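# Cap the marker and leave it resting on the table

## Task

Seat the cap fully on the marker, with the robot in contact with the marker or the cap at the moment it first seats fully (if it gets there with neither touched, it counts as a failure). The capped marker must end up resting entirely on the table. Neither the marker nor the cap may ever enter the marked zones around the two arm bases, whether on the table or above it. The result must hold without the robot supporting it. Finally, release everything and move the grippers away.

## Robot and tools

Robot: two arms, left_arm and right_arm. Each has six joints plus a gripper. The joint order everywhere (rows, results, stiffness) is waist, shoulder, elbow, wrist pitch, wrist yaw, wrist roll.

Frame: all printed positions share one scene frame in metres. The origin sits on the table surface midway between the arms. +z is up and +x reaches out over the table. left_arm is on the +y side. The names left and right are not image sides. Gripper orientation is a quaternion in w,x,y,z order. The fingers point along the gripper's own +z and close along its y. end_effector_position is the point between the pads, roughly 1 cm short of the fingertips. Printed hand positions can be inaccurate, more so when the arm is stretched far.

execute_actions(actions): actions holds up to 15 actions, run in sequence. Each action holds up to 15 rows, and each row lasts one control step (1/30 s). If there are fewer than 15 rows, the last row repeats until 15 steps are done. A row is one flat list of 14 numbers covering both arms, each in [-1, 1]: left waist, shoulder, elbow, wrist pitch, wrist yaw, wrist roll, left opening, then the same seven for right_arm. Up to 12 more numbers from 0 to 1 may follow. These are stiffness scales for each joint's position gain, left six then right six, and they stay in force until replaced. Joint numbers are offsets, not poses. They are measured from that arm's angles at the start of the current action, not from the previous row. For the first action of a call they are measured from the last reported angles. Scale: 1.0 equals 1.202 rad (waist), 1.258 (shoulder), 1.238 (elbow), 2.073 (wrist pitch), 2.022 (wrist yaw and roll). The opening is absolute: +1 is fully open and -1 is closed. An empty actions list just returns the state and images.

Joint ranges in rad: waist -2.618 to 3.054, shoulder 0.000 to 3.142, elbow 0.000 to 3.142, wrist pitch -1.571 to 1.571, wrist yaw -1.571 to 1.571, wrist roll -2.094 to 2.094. The true ends can differ by 0.036 either way. If an action would push a joint more than 0.036 rad beyond its range, that action is rejected for both arms. A malformed action, or a first action that fails this check, cancels the whole call. A joint aimed past its true end stops there, and the result says "joint sent to its limit". The lack of that line does not prove there is more room.

Speed caps: each step, a joint's target may lead its measured angle by at most 0.202 rad (waist), 0.258 (shoulder), 0.238 (elbow), 0.573 (wrist pitch), 0.522 (wrist yaw, roll). Targets are also scaled back if they would move the gripper more than 70 mm from where it is measured. Big offsets therefore need several actions, and leftover motion may not finish on its own, so command the rest. Arms can sag when sent zeros. In the first call of each reply, send the offset back to the desired angles, then zeros, and increase the aim if a joint still falls short.

move(target, speed, blocking): target is one 14-number row (optional stiffness after it). Its offsets are measured from the Joint positions in the latest result that showed them. Finger openings are applied immediately. All joints finish their paths together, so grippers travel on curves, with no avoidance of objects or the other arm. speed (0.01 to 2 rad/s, default 0.5) is the top rate of whichever joint has the longest way to go. Paths take 0.5 to 10 s, and anything longer is cut off at 10 s. Faster contact, or a target set deeper past contact, means harder impact or pressing. The result adds a "move:" line giving the ending (done, off_target, moving, held, fault), limits=held or limits=none, and each arm's joint farthest from its target. With blocking=false the call returns after 0.5 s while motion continues. Call wait or stop before any other action or move.

wait(seconds, 0 to 10) runs the scene holding the last commands, and returns early if a running move ends. stop() brakes a running move, which needs some distance. zoom_image(camera, region) enlarges [x0, y0, x1, y1] pixels (at most 504 by 504) of cam_head_left, cam_head_right, cam_high, cam_low, cam_left_wrist or cam_right_wrist, each 504x504. finished_scene(scene) ends the current scene, identified by its number, after the last command has been held. It cannot be undone.

Results: a state line for each gripper (position and quaternion). Joint positions and Joint velocities list each arm's six joints in rad or rad/s, plus the finger gap in m (0.094 when fully open). Joint targets shows where joints are currently being driven. grip_measured gives the opening on the commanded scale, with a fixed per-gripper error up to about 1 mm. Step readings come only after execute_actions, and HELD marks steps where part of an arm's row was withheld. "joint command not followed" means the clearance check changed some targets. Joint torques include offsets and noise. MOTOR HOT appears at 75 °C. At 90 °C that arm halts for 10 s, and at 100 °C it goes limp and drops. FAULT lines report stops.

Gripping: to hold something, command an opening about 0.03 under grip_measured. A smaller margin gives a softer grip. Pads manage about 50 to 62 N, and less on very thin parts.

Avoid: arms striking or pressing each other, objects leaving the table, drops, slams and forceful pushes. Keep marker and cap clear of the base zones at all heights. Loose objects may get nudged occasionally, so check the images before you finish.

Each tool is called by a JSON object that holds its "api" and its "payload".

## Session

{"api": "execute_actions", "payload": {"actions": []}}

Scene clock: 0.00 s.
left_arm: end_effector_position=(+0.5531, +0.5061, +0.1086) grip_measured=+1.000 end_effector_quat_wxyz=(+0.659, -0.434, +0.499, +0.357) | right_arm: end_effector_position=(+0.1412, +0.0645, +0.2671) grip_measured=+1.000 end_effector_quat_wxyz=(+0.702, -0.685, -0.116, +0.159)
Joint names: [waist, shoulder, elbow, wrist pitch, wrist yaw, wrist roll]
Joint positions: left_arm=[-0.003  2.534  1.383  1.386 -1.008 -0.019  0.094] | right_arm=[ 0.849  1.522  0.736  0.919 -1.296 -1.388  0.094]
Joint velocities: left_arm=[-0.007  0.017  0.002  0.066  0.007 -0.037  0.   ] | right_arm=[ 0.002  0.022  0.002 -0.007 -0.066 -0.037  0.   ]
Joint torques (N m, as the arm reports them, + toward a larger angle): no reading
Motor temperatures (°C, as the motors report them): left_arm=[23 21 23 24 24 21] | right_arm=[23 21 25 21 20 23]
Joint targets: left_arm=[-0.003 2.536 1.384 1.371 -1.005 -0.018] | right_arm=[0.849 1.513 0.748 0.916 -1.293 -1.379]
Joint stiffness scale: left_arm=[1. 1. 1. 1. 1. 1.] | right_arm=[1. 1. 1. 1. 1. 1.]

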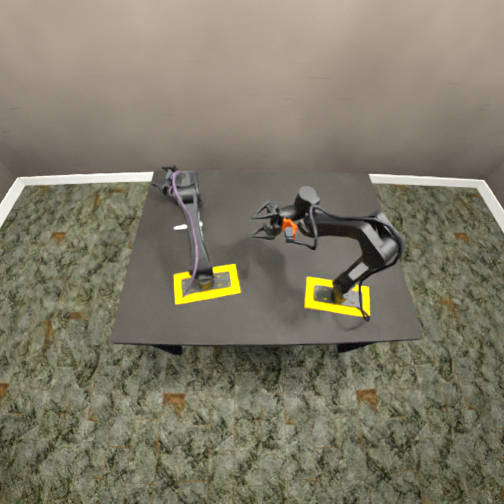

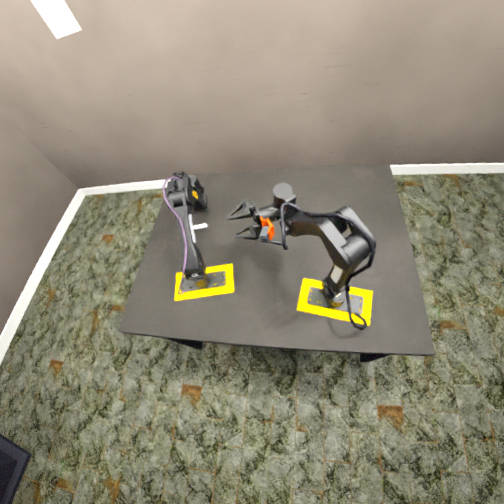

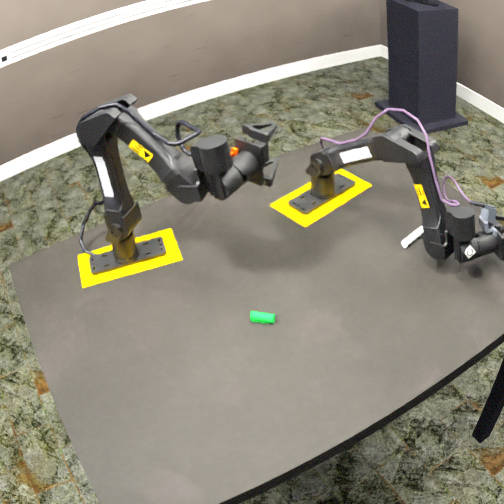

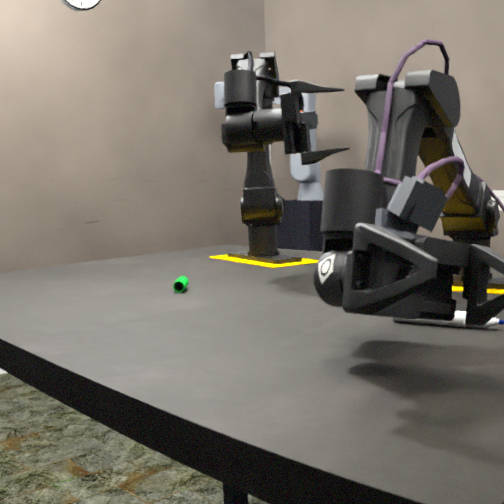

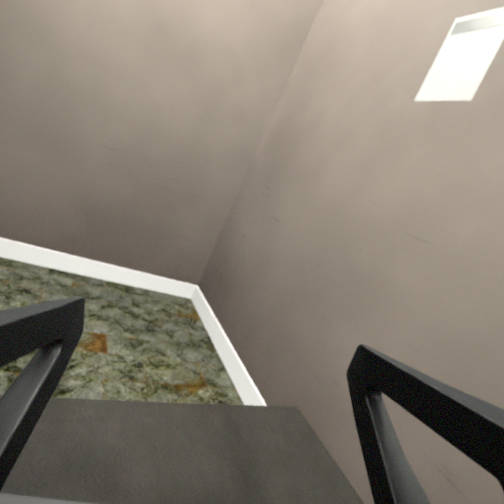

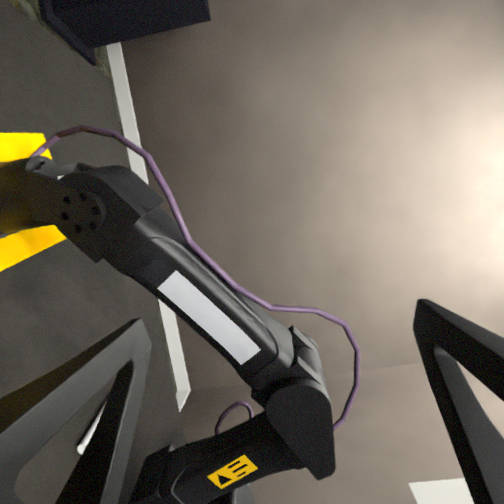

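{"api": "move", "payload": {"target": [0,-0.583,-0.148,0,0.5,0,1,-0.706,0,0,0,0.64,0.686,1], "speed": 1.0}}

{"api": "move", "payload": {"target": [0,0,0,-1.136,0,0,1,0,0.22,0.375,-0.91,0,0,1], "speed": 1.2}}

Scene clock: 25.17 s.
left_arm: end_effector_position=(+0.5200, +0.3477, +0.4713) grip_measured=+1.000 end_effector_quat_wxyz=(+0.926, -0.043, +0.367, +0.082) | right_arm: end_effector_position=(+0.4412, -0.3623, +0.2843) grip_measured=+1.000 end_effector_quat_wxyz=(+0.749, +0.051, +0.657, -0.069)
Joint names: [waist, shoulder, elbow, wrist pitch, wrist yaw, wrist roll]
Joint positions: left_arm=[-0.003  1.804  1.221  1.397 -0.009 -0.019  0.094] | right_arm=[ 0.006  1.522  0.736  0.919 -0.011 -0.012  0.094]
Joint velocities: left_arm=[ 0.007  0.027 -0.007 -0.037  0.022  0.051  0.   ] | right_arm=[-0.017 -0.012  0.002 -0.022 -0.051  0.022  0.   ]
Joint torques (N m, as the arm reports them, + toward a larger angle): left_arm=[ -0.01 -11.2    4.73   1.16   0.11   0.03] | right_arm=[-0.42 -6.7   7.23  1.81  0.08  0.12]
Motor temperatures (°C, as the motors report them): left_arm=[23 27 24 27 24 21] | right_arm=[23 23 26 24 20 23]
Joint targets: left_arm=[-0.003 1.800 1.200 1.386 0.003 -0.019] | right_arm=[0.001 1.522 0.736 0.919 -0.002 -0.001]
Joint stiffness scale: left_arm=[1. 1. 1. 1. 1. 1.] | right_arm=[1. 1. 1. 1. 1. 1.]
move: off_target (left_arm); limits=none; left_arm: farthest joint: the elbow, 0.021 radians from its target (0.183 radians at the start); right_arm: farthest joint: the wrist roll, 0.011 radians from its target (1.387 radians at the start)

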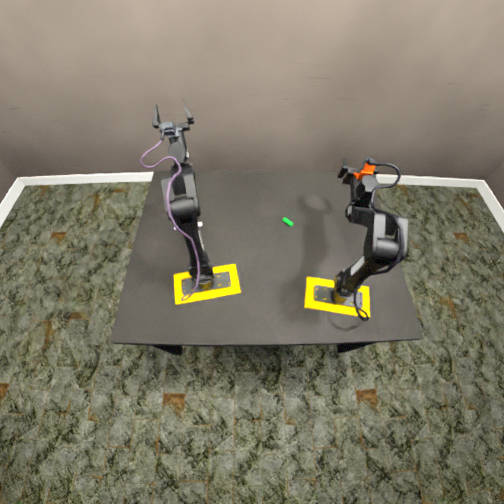

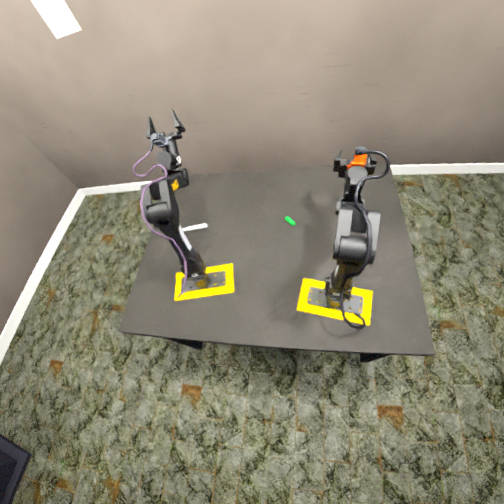

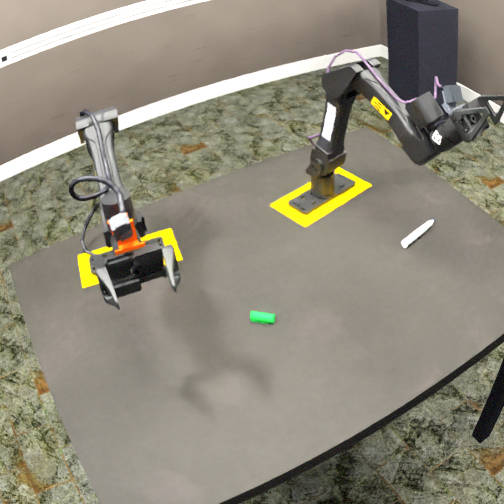

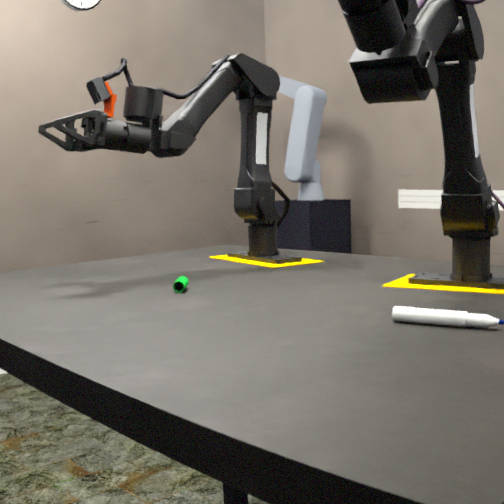

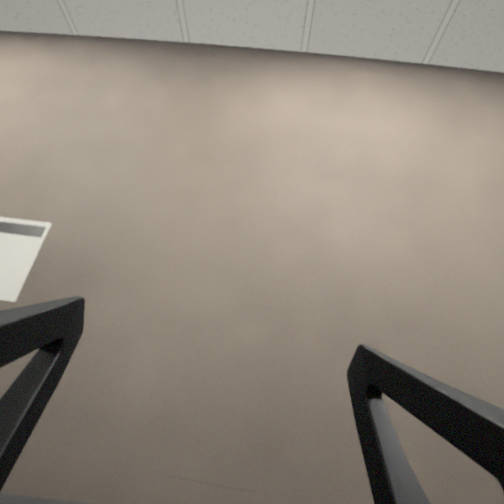

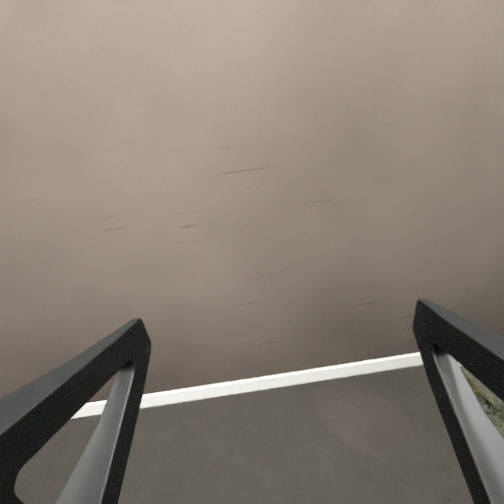

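action 0: every number of target must lie in its column's range; nothing of the call was run and nothing moved

{"api": "move", "payload": {"target": [0,0,0,-1,0,0,1,0,0.22,0.375,-0.91,0,0,1], "speed": 1.2}}

{"api": "move", "payload": {"target": [0,0,0,-0.15,0,0,1,0,0,0,0,0,0,1], "speed": 1.0}}

Scene clock: 32.97 s.
left_arm: end_effector_position=(+0.4326, +0.3306, +0.0560) grip_measured=+1.000 end_effector_quat_wxyz=(+0.166, -0.105, +0.980, +0.018) | right_arm: end_effector_position=(+0.2830, -0.3335, +0.0331) grip_measured=+1.000 end_effector_quat_wxyz=(-0.006, +0.084, +0.996, +0.006)
Joint names: [waist, shoulder, elbow, wrist pitch, wrist yaw, wrist roll]
Joint positions: left_arm=[-0.003  1.804  1.221 -0.651 -0.008 -0.019  0.094] | right_arm=[ 0.006  1.793  1.168 -0.959 -0.011 -0.012  0.094]
Joint velocities: left_arm=[-0.022 -0.002 -0.002  0.066 -0.007 -0.051  0.   ] | right_arm=[ 0.017 -0.002 -0.012  0.022  0.037 -0.051  0.   ]
Joint torques (N m, as the arm reports them, + toward a larger angle): left_arm=[  0.05 -10.6    6.04   0.87   0.     0.03] | right_arm=[-0.01 -7.71  8.62  0.26 -0.01  0.01]
Motor temperatures (°C, as the motors report them): left_arm=[23 27 24 27 24 21] | right_arm=[23 23 27 26 20 23]
Joint targets: left_arm=[-0.003 1.804 1.221 -0.676 -0.008 -0.019] | right_arm=[0.006 1.799 1.200 -0.967 -0.011 -0.012]
Joint stiffness scale: left_arm=[1. 1. 1. 1. 1. 1.] | right_arm=[1. 1. 1. 1. 1. 1.]
move: off_target (left_arm, right_arm); limits=none; left_arm: farthest joint: the wrist pitch, 0.025 radians from its target (2.073 radians at the start); right_arm: farthest joint: the elbow, 0.032 radians from its target (0.464 radians at the start)

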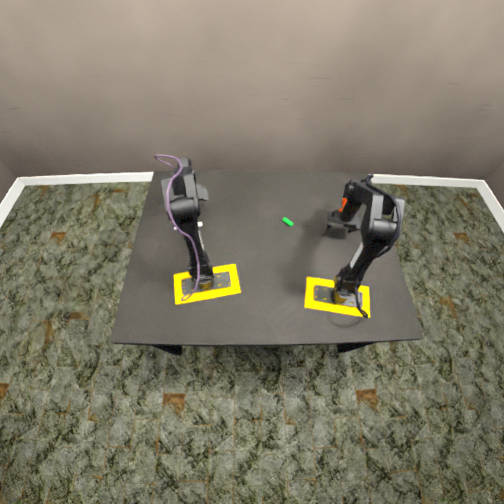

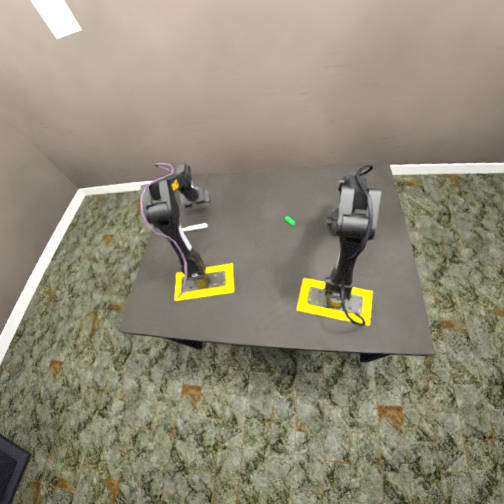

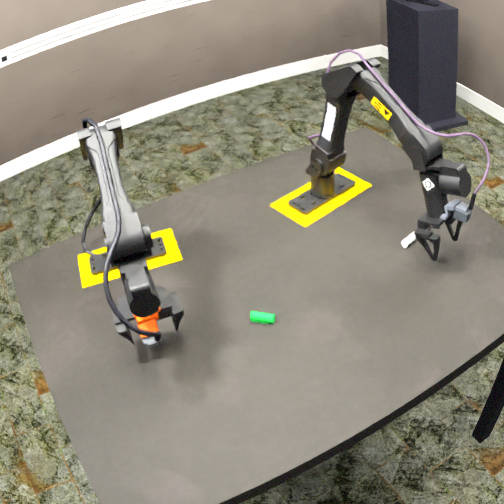

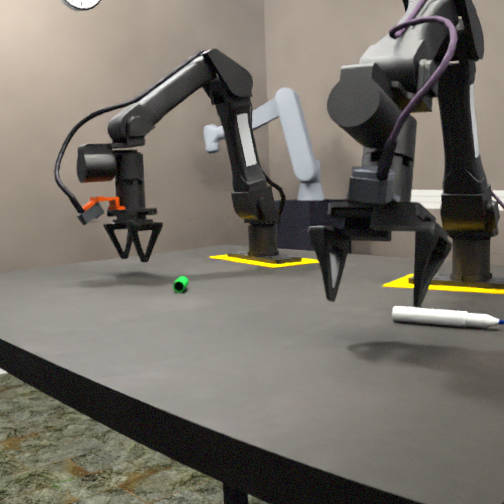

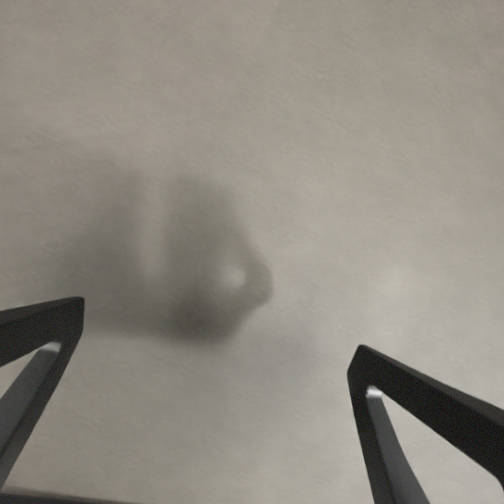

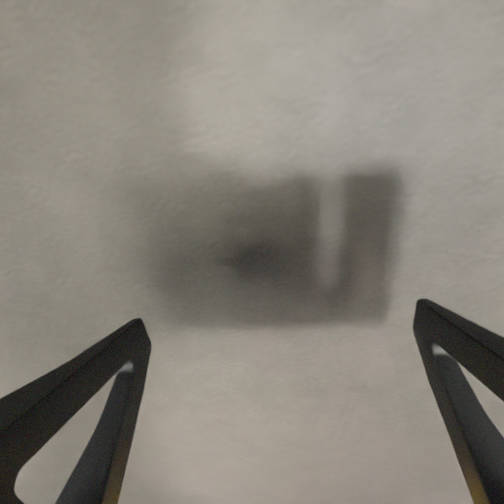

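Scene clock: 34.13 s.
left_arm: end_effector_position=(+0.3633, +0.3171, +0.0424) grip_measured=+1.000 end_effector_quat_wxyz=(+0.023, -0.106, +0.994, +0.006) | right_arm: end_effector_position=(+0.2830, -0.3335, +0.0331) grip_measured=+1.000 end_effector_quat_wxyz=(-0.006, +0.084, +0.996, +0.006)
Joint names: [waist, shoulder, elbow, wrist pitch, wrist yaw, wrist roll]
Joint positions: left_arm=[-0.003  1.804  1.221 -0.941 -0.008 -0.019  0.094] | right_arm=[ 0.006  1.793  1.168 -0.959 -0.011 -0.012  0.094]
Joint velocities: left_arm=[ 0.012 -0.007 -0.017 -0.051  0.022 -0.007  0.   ] | right_arm=[ 0.002  0.007 -0.002 -0.081  0.022 -0.081  0.   ]
Joint torques (N m, as the arm reports them, + toward a larger angle): left_arm=[ 0.08 -9.91  5.6   0.39  0.01  0.03] | right_arm=[ 0.   -8.36  6.26  0.35 -0.01  0.02]
Motor temperatures (°C, as the motors report them): left_arm=[23 26 24 26 24 21] | right_arm=[23 23 27 26 20 23]
Joint targets: left_arm=[-0.003 1.804 1.221 -0.962 -0.008 -0.019] | right_arm=[0.006 1.793 1.168 -0.959 -0.011 -0.012]
Joint stiffness scale: left_arm=[1. 1. 1. 1. 1. 1.] | right_arm=[1. 1. 1. 1. 1. 1.]
move: off_target (left_arm); limits=none; left_arm: farthest joint: the wrist pitch, 0.021 radians from its target (0.311 radians at the start); right_arm: farthest joint: the waist, 0.000 radians from its target (0.000 radians at the start)

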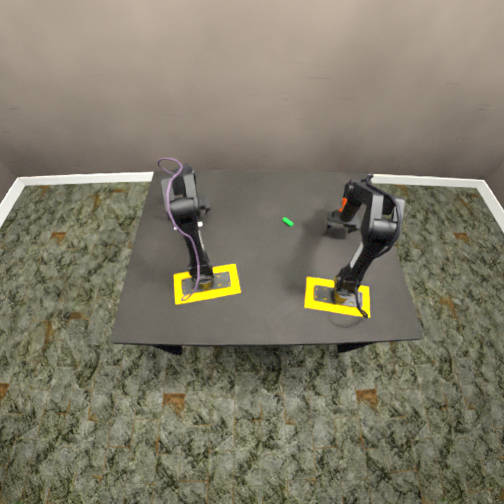

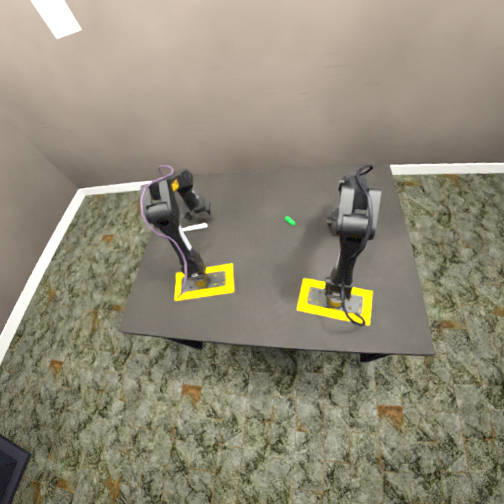

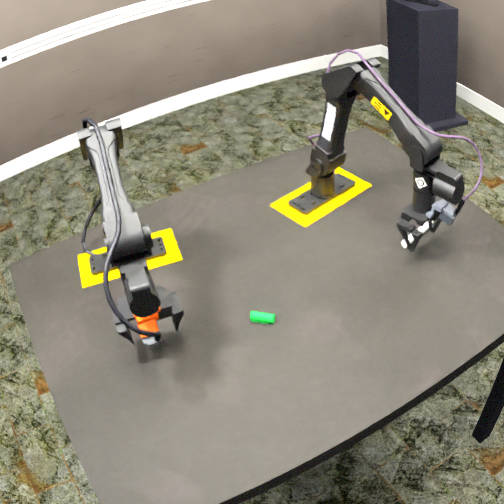

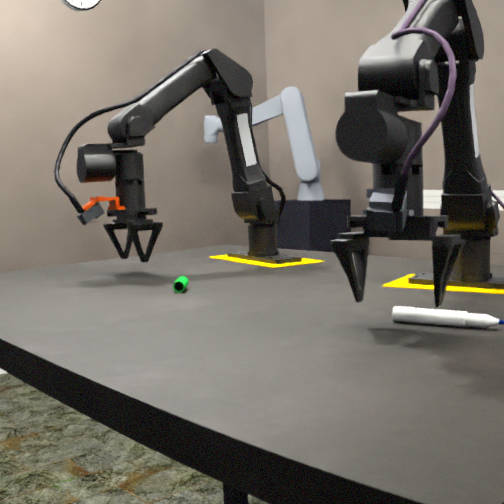

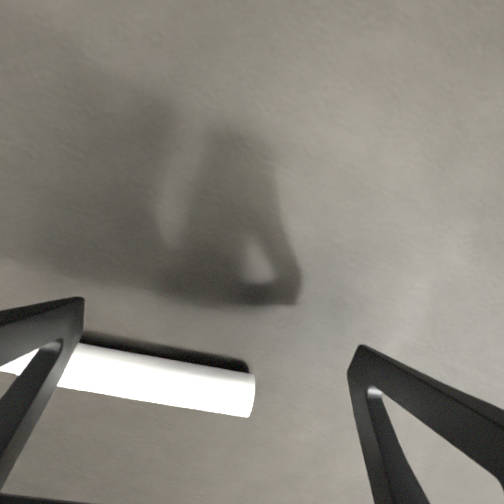

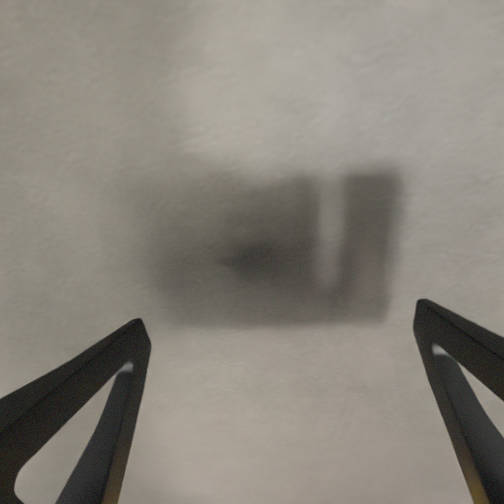

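{"api": "move", "payload": {"target": [0.104,-0.145,-0.11,-0.045,0,-0.613,1,0.577,0.205,0.41,-0.114,0,-0.128,1], "speed": 0.8}}

{"api": "zoom_image", "payload": {"camera": "cam_head_left", "region": [150,170,350,300]}}

Scene clock: 125.00 s.
left_arm: end_effector_position=(+0.3122, +0.3408, +0.0612) grip_measured=+1.000 end_effector_quat_wxyz=(+0.015, -0.704, +0.710, -0.003) | right_arm: end_effector_position=(+0.3129, -0.0901, +0.0642) grip_measured=+1.000 end_effector_quat_wxyz=(-0.010, -0.376, +0.926, +0.004)
Joint names: [waist, shoulder, elbow, wrist pitch, wrist yaw, wrist roll]
Joint positions: left_arm=[ 0.113  1.639  1.107 -1.011 -0.008 -1.252  0.094] | right_arm=[ 0.699  2.046  1.643 -1.188 -0.01  -0.259  0.094]
Joint velocities: left_arm=[ 0.007 -0.002  0.002 -0.037 -0.051  0.007  0.   ] | right_arm=[0.007 0.012 0.017 0.051 0.022 0.022 0.   ]
Joint torques (N m, as the arm reports them, + toward a larger angle): left_arm=[ 0.8  -9.75  4.04  0.32  0.01 -0.03] | right_arm=[  0.15 -10.72   8.87   0.26  -0.02  -0.08]
Motor temperatures (°C, as the motors report them): left_arm=[23 26 25 24 24 21] | right_arm=[23 25 27 22 20 23]
Joint targets: left_arm=[0.122 1.622 1.085 -1.035 -0.008 -1.259] | right_arm=[0.699 2.051 1.676 -1.196 -0.011 -0.270]
Joint stiffness scale: left_arm=[1. 1. 1. 1. 1. 1.] | right_arm=[1. 1. 1. 1. 1. 1.]
move: off_target (left_arm, right_arm); limits=none; left_arm: farthest joint: the wrist pitch, 0.023 radians from its target (0.092 radians at the start); right_arm: farthest joint: the elbow, 0.032 radians from its target (0.508 radians at the start)

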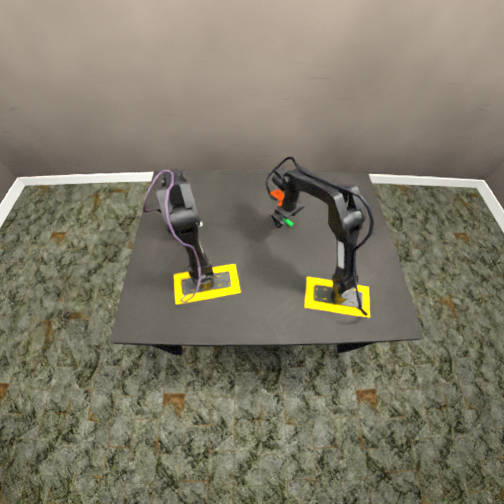

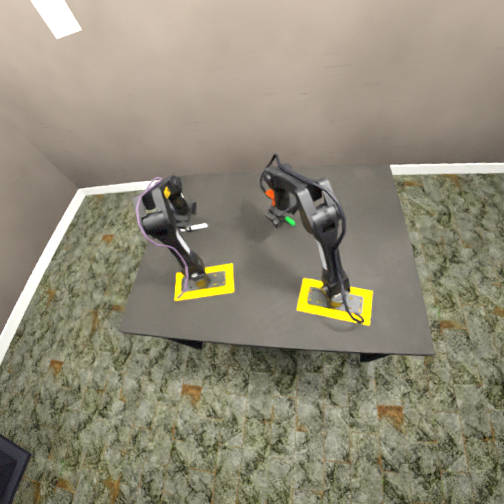

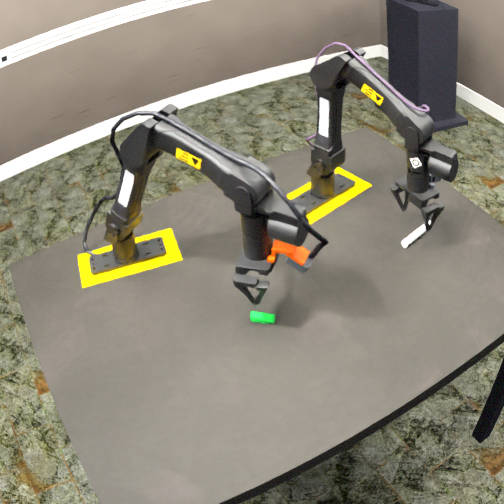

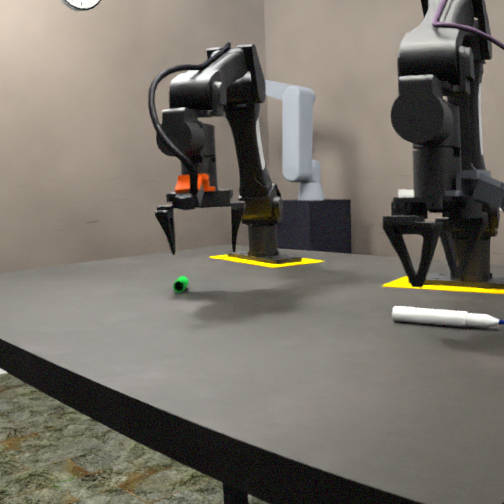

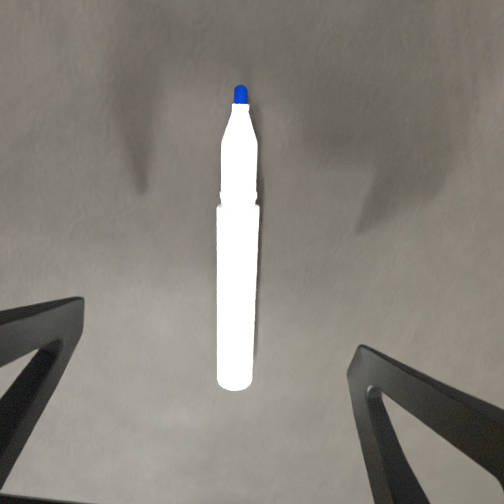

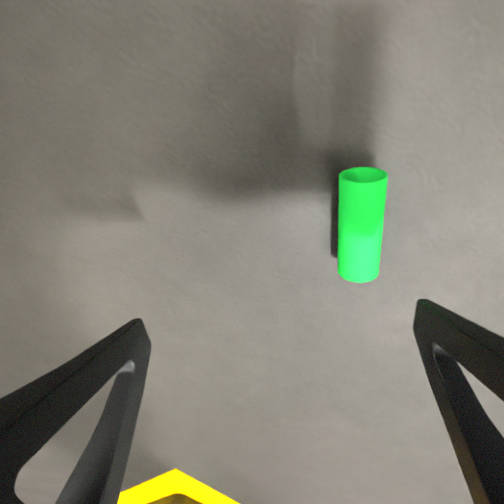

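Region (150, 170, 350, 300) of cam_head_left's 504x504 image, scaled by 2.520, with more detail than that image has; it fills the top 328 rows of this view, and the rest is white.

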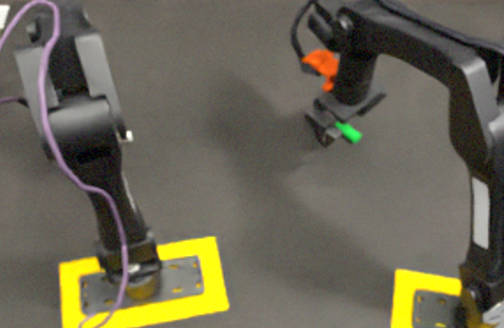

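{"api": "move", "payload": {"target": [0,0.05,-0.088,0.066,0,0,1,-0.07,0.11,0.135,0.01,0,-0.05,1], "speed": 0.3}}

Scene clock: 146.77 s.
left_arm: end_effector_position=(+0.3096, +0.3400, +0.0266) grip_measured=+1.000 end_effector_quat_wxyz=(+0.008, -0.704, +0.710, +0.000) | right_arm: end_effector_position=(+0.3557, -0.1026, +0.0445) grip_measured=+1.000 end_effector_quat_wxyz=(-0.007, -0.382, +0.924, +0.005)
Joint names: [waist, shoulder, elbow, wrist pitch, wrist yaw, wrist roll]
Joint positions: left_arm=[ 0.113  1.69   1.018 -0.884 -0.008 -1.253  0.094] | right_arm=[ 0.622  2.183  1.777 -1.179 -0.01  -0.349  0.094]
Joint velocities: left_arm=[ 0.002 -0.012  0.017  0.007  0.051  0.007  0.   ] | right_arm=[-0.002  0.027 -0.007 -0.022 -0.037  0.007  0.   ]
Joint torques (N m, as the arm reports them, + toward a larger angle): left_arm=[ 0.01 -7.33  3.99  0.61 -0.01  0.04] | right_arm=[ -0.48 -12.31   8.9    0.45  -0.02  -0.06]
Motor temperatures (°C, as the motors report them): left_arm=[23 26 24 24 24 21] | right_arm=[23 26 28 22 20 23]
Joint targets: left_arm=[0.113 1.701 0.998 -0.874 -0.008 -1.253] | right_arm=[0.615 2.184 1.810 -1.167 -0.010 -0.360]
Joint stiffness scale: left_arm=[1. 1. 1. 1. 1. 1.] | right_arm=[1. 1. 1. 1. 1. 1.]
move: off_target (right_arm); limits=none; left_arm: farthest joint: the elbow, 0.020 radians from its target (0.109 radians at the start); right_arm: farthest joint: the elbow, 0.033 radians from its target (0.167 radians at the start)

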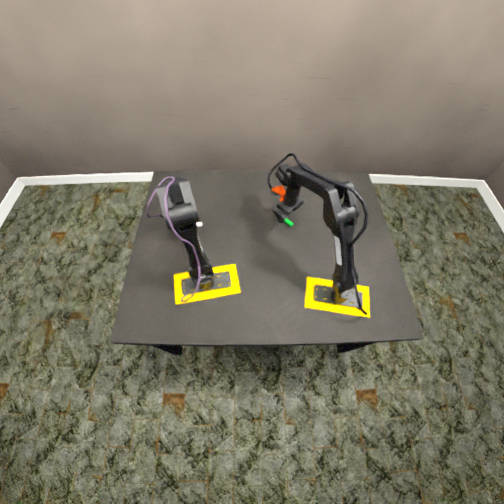

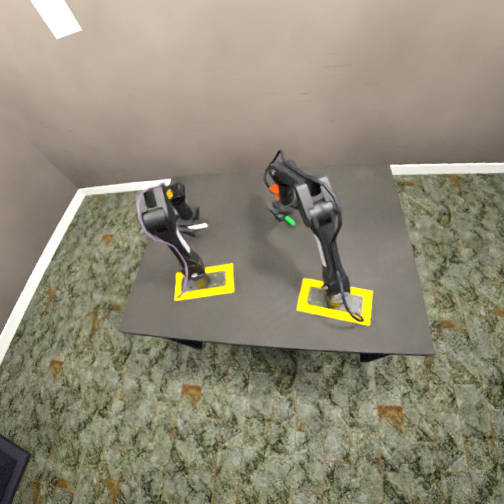

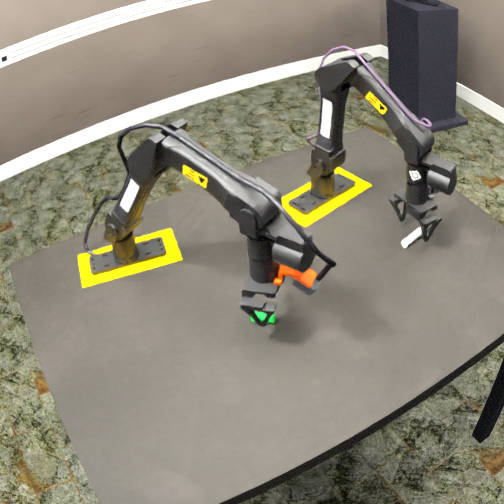

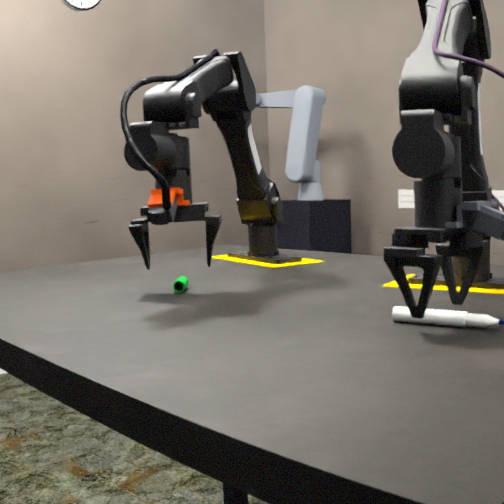

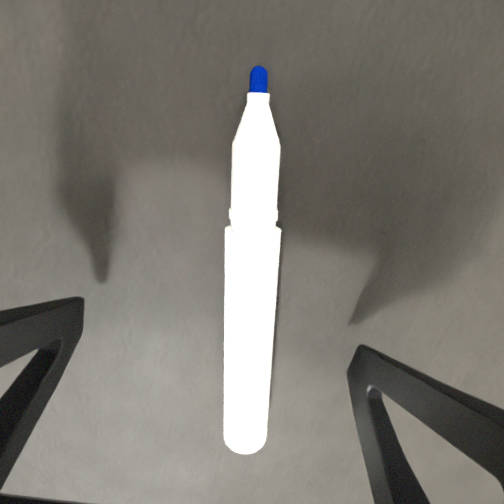

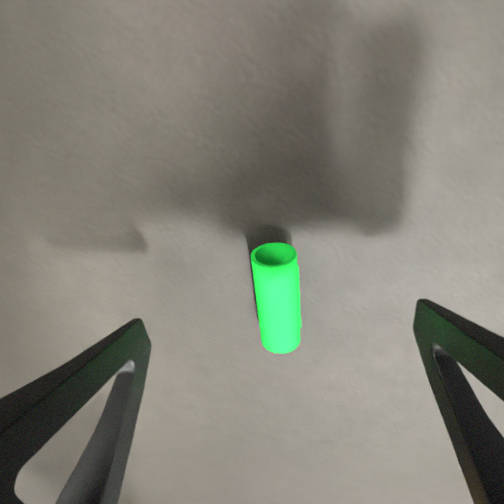

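{"api": "move", "payload": {"target": [0,0.053,0,0.024,0,0,1,0,0.017,-0.052,0.06,0,0,1], "speed": 0.2}}

{"api": "zoom_image", "payload": {"camera": "cam_low", "region": [100,220,504,350]}}

Scene clock: 165.27 s.
left_arm: end_effector_position=(+0.3139, +0.3414, +0.0125) grip_measured=+1.000 end_effector_quat_wxyz=(+0.002, -0.704, +0.710, +0.004) | right_arm: end_effector_position=(+0.3619, -0.0997, +0.0211) grip_measured=+1.000 end_effector_quat_wxyz=(+0.005, -0.382, +0.924, +0.005)
Joint names: [waist, shoulder, elbow, wrist pitch, wrist yaw, wrist roll]
Joint positions: left_arm=[ 0.113  1.744  1.018 -0.845 -0.008 -1.253  0.094] | right_arm=[ 0.622  2.205  1.718 -1.072 -0.01  -0.349  0.094]
Joint velocities: left_arm=[-0.007  0.007 -0.002  0.051 -0.022 -0.037  0.   ] | right_arm=[ 0.007 -0.012 -0.012 -0.037 -0.051 -0.007  0.   ]
Joint torques (N m, as the arm reports them, + toward a larger angle): left_arm=[ 0.   -7.5   5.22  0.55  0.01  0.04] | right_arm=[  0.   -12.66   6.11   0.54  -0.01   0.02]
Motor temperatures (°C, as the motors report them): left_arm=[23 25 24 25 24 21] | right_arm=[23 28 28 22 20 23]
Joint targets: left_arm=[0.113 1.757 1.018 -0.834 -0.008 -1.253] | right_arm=[0.622 2.205 1.713 -1.055 -0.010 -0.349]
Joint stiffness scale: left_arm=[1. 1. 1. 1. 1. 1.] | right_arm=[1. 1. 1. 1. 1. 1.]
move: done; limits=none; left_arm: farthest joint: the shoulder, 0.013 radians from its target (0.066 radians at the start); right_arm: farthest joint: the wrist pitch, 0.018 radians from its target (0.124 radians at the start)

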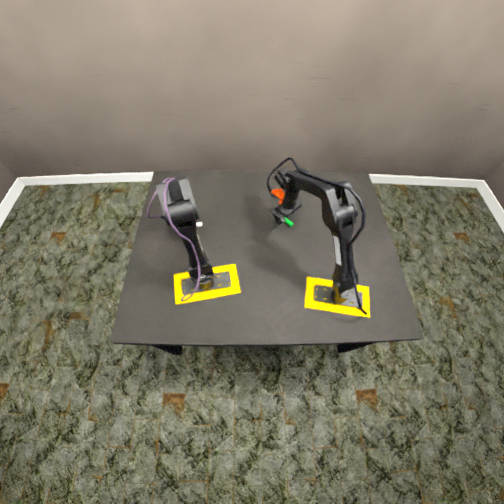

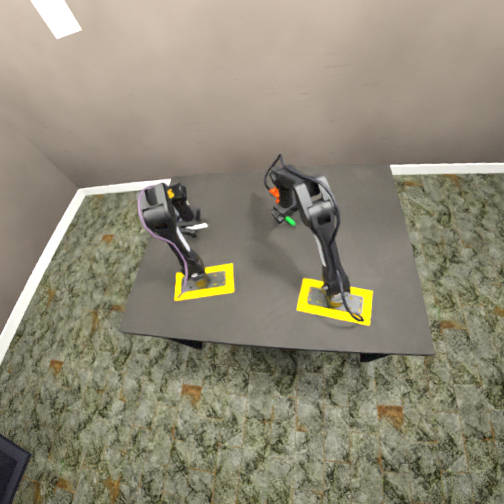

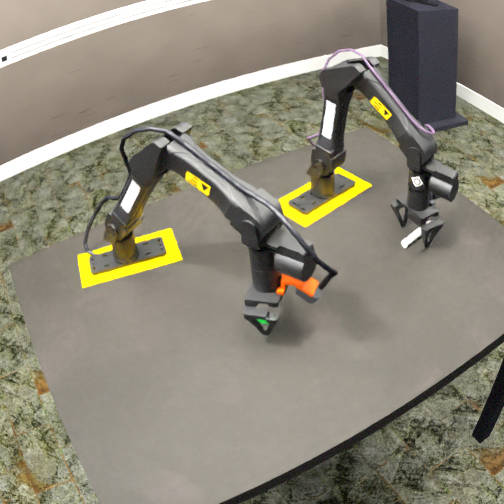

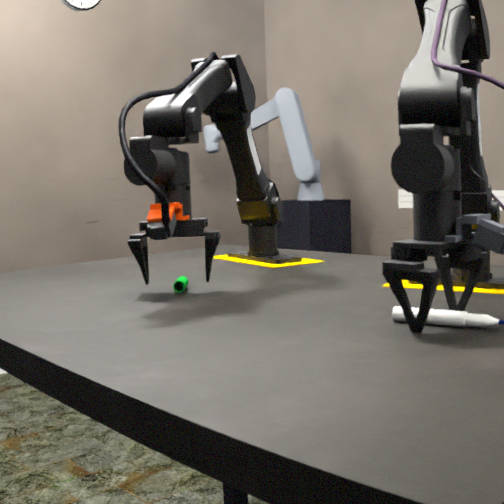

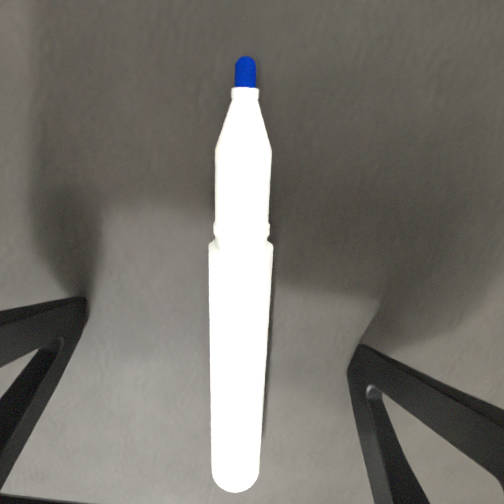

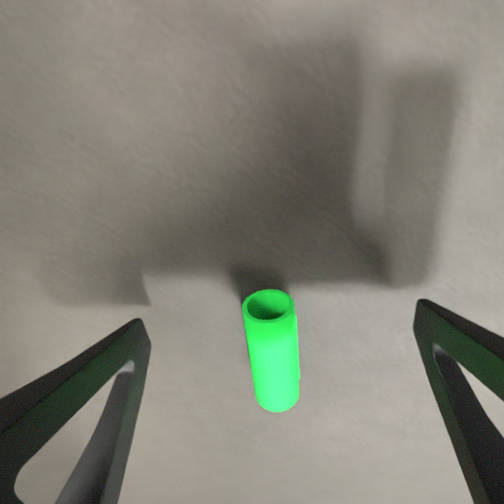

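Region (100, 220, 504, 350) of cam_low's 504x504 image, scaled by 1.248, with more detail than that image has; it fills the top 162 rows of this view, and the rest is white.

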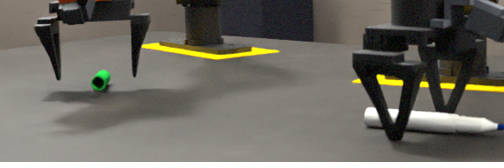

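{"api": "move", "payload": {"target": [0,0,0,0,0,0,-0.75,-0.015,-0.052,-0.12,0.036,0,0,1], "speed": 0.2}}

Scene clock: 176.30 s.
left_arm: end_effector_position=(+0.3139, +0.3413, +0.0125) grip_measured=-0.654 end_effector_quat_wxyz=(+0.002, -0.704, +0.710, +0.003) | right_arm: end_effector_position=(+0.3450, -0.1084, +0.0064) grip_measured=+1.000 end_effector_quat_wxyz=(-0.002, -0.382, +0.924, +0.004)
Joint names: [waist, shoulder, elbow, wrist pitch, wrist yaw, wrist roll]
Joint positions: left_arm=[ 0.113  1.744  1.018 -0.845 -0.008 -1.253  0.016] | right_arm=[ 0.621  2.163  1.588 -0.999 -0.009 -0.35   0.094]
Joint velocities: left_arm=[ 0.002 -0.022  0.002 -0.066 -0.007  0.022  0.   ] | right_arm=[-0.002 -0.012 -0.022  0.022  0.007 -0.007  0.   ]
Joint torques (N m, as the arm reports them, + toward a larger angle): left_arm=[ 0.06 -8.75  5.24  0.48 -0.01  0.03] | right_arm=[ -1.41 -14.29   4.94   0.37  -0.02   0.03]
Motor temperatures (°C, as the motors report them): left_arm=[23 25 25 25 24 21] | right_arm=[23 29 28 22 20 23]
Joint targets: left_arm=[0.113 1.744 1.018 -0.845 -0.008 -1.253] | right_arm=[0.604 2.140 1.569 -0.998 -0.010 -0.349]
Joint stiffness scale: left_arm=[1. 1. 1. 1. 1. 1.] | right_arm=[1. 1. 1. 1. 1. 1.]
move: off_target (right_arm); limits=none; left_arm: farthest joint: the waist, 0.000 radians from its target (0.000 radians at the start); right_arm: farthest joint: the shoulder, 0.023 radians from its target (0.066 radians at the start)

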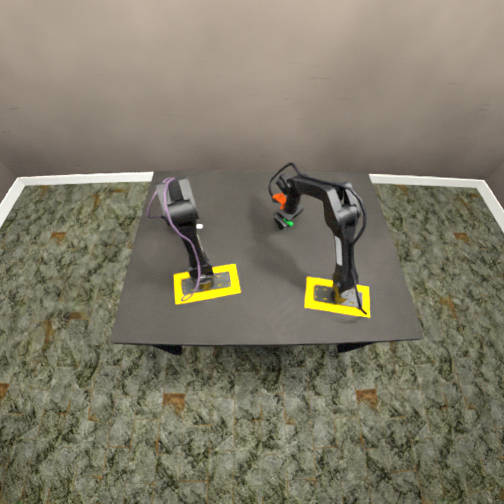

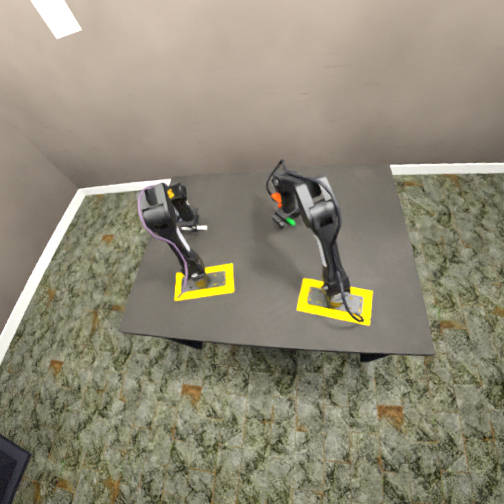

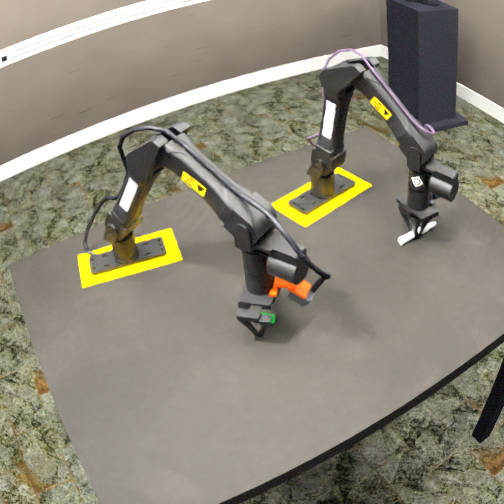

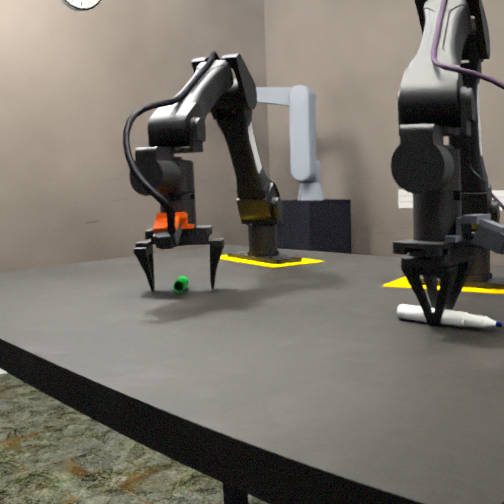

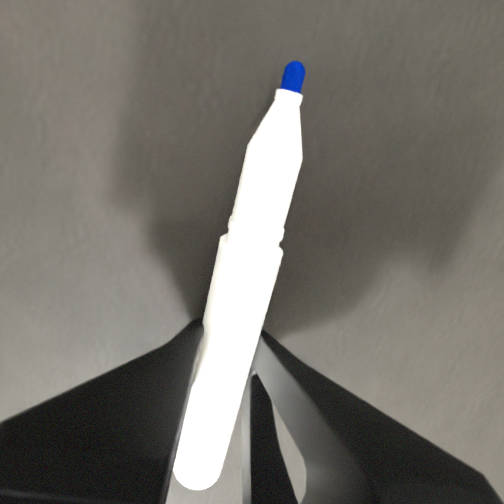

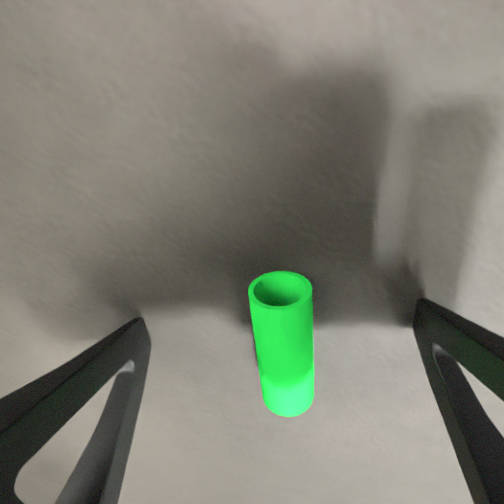

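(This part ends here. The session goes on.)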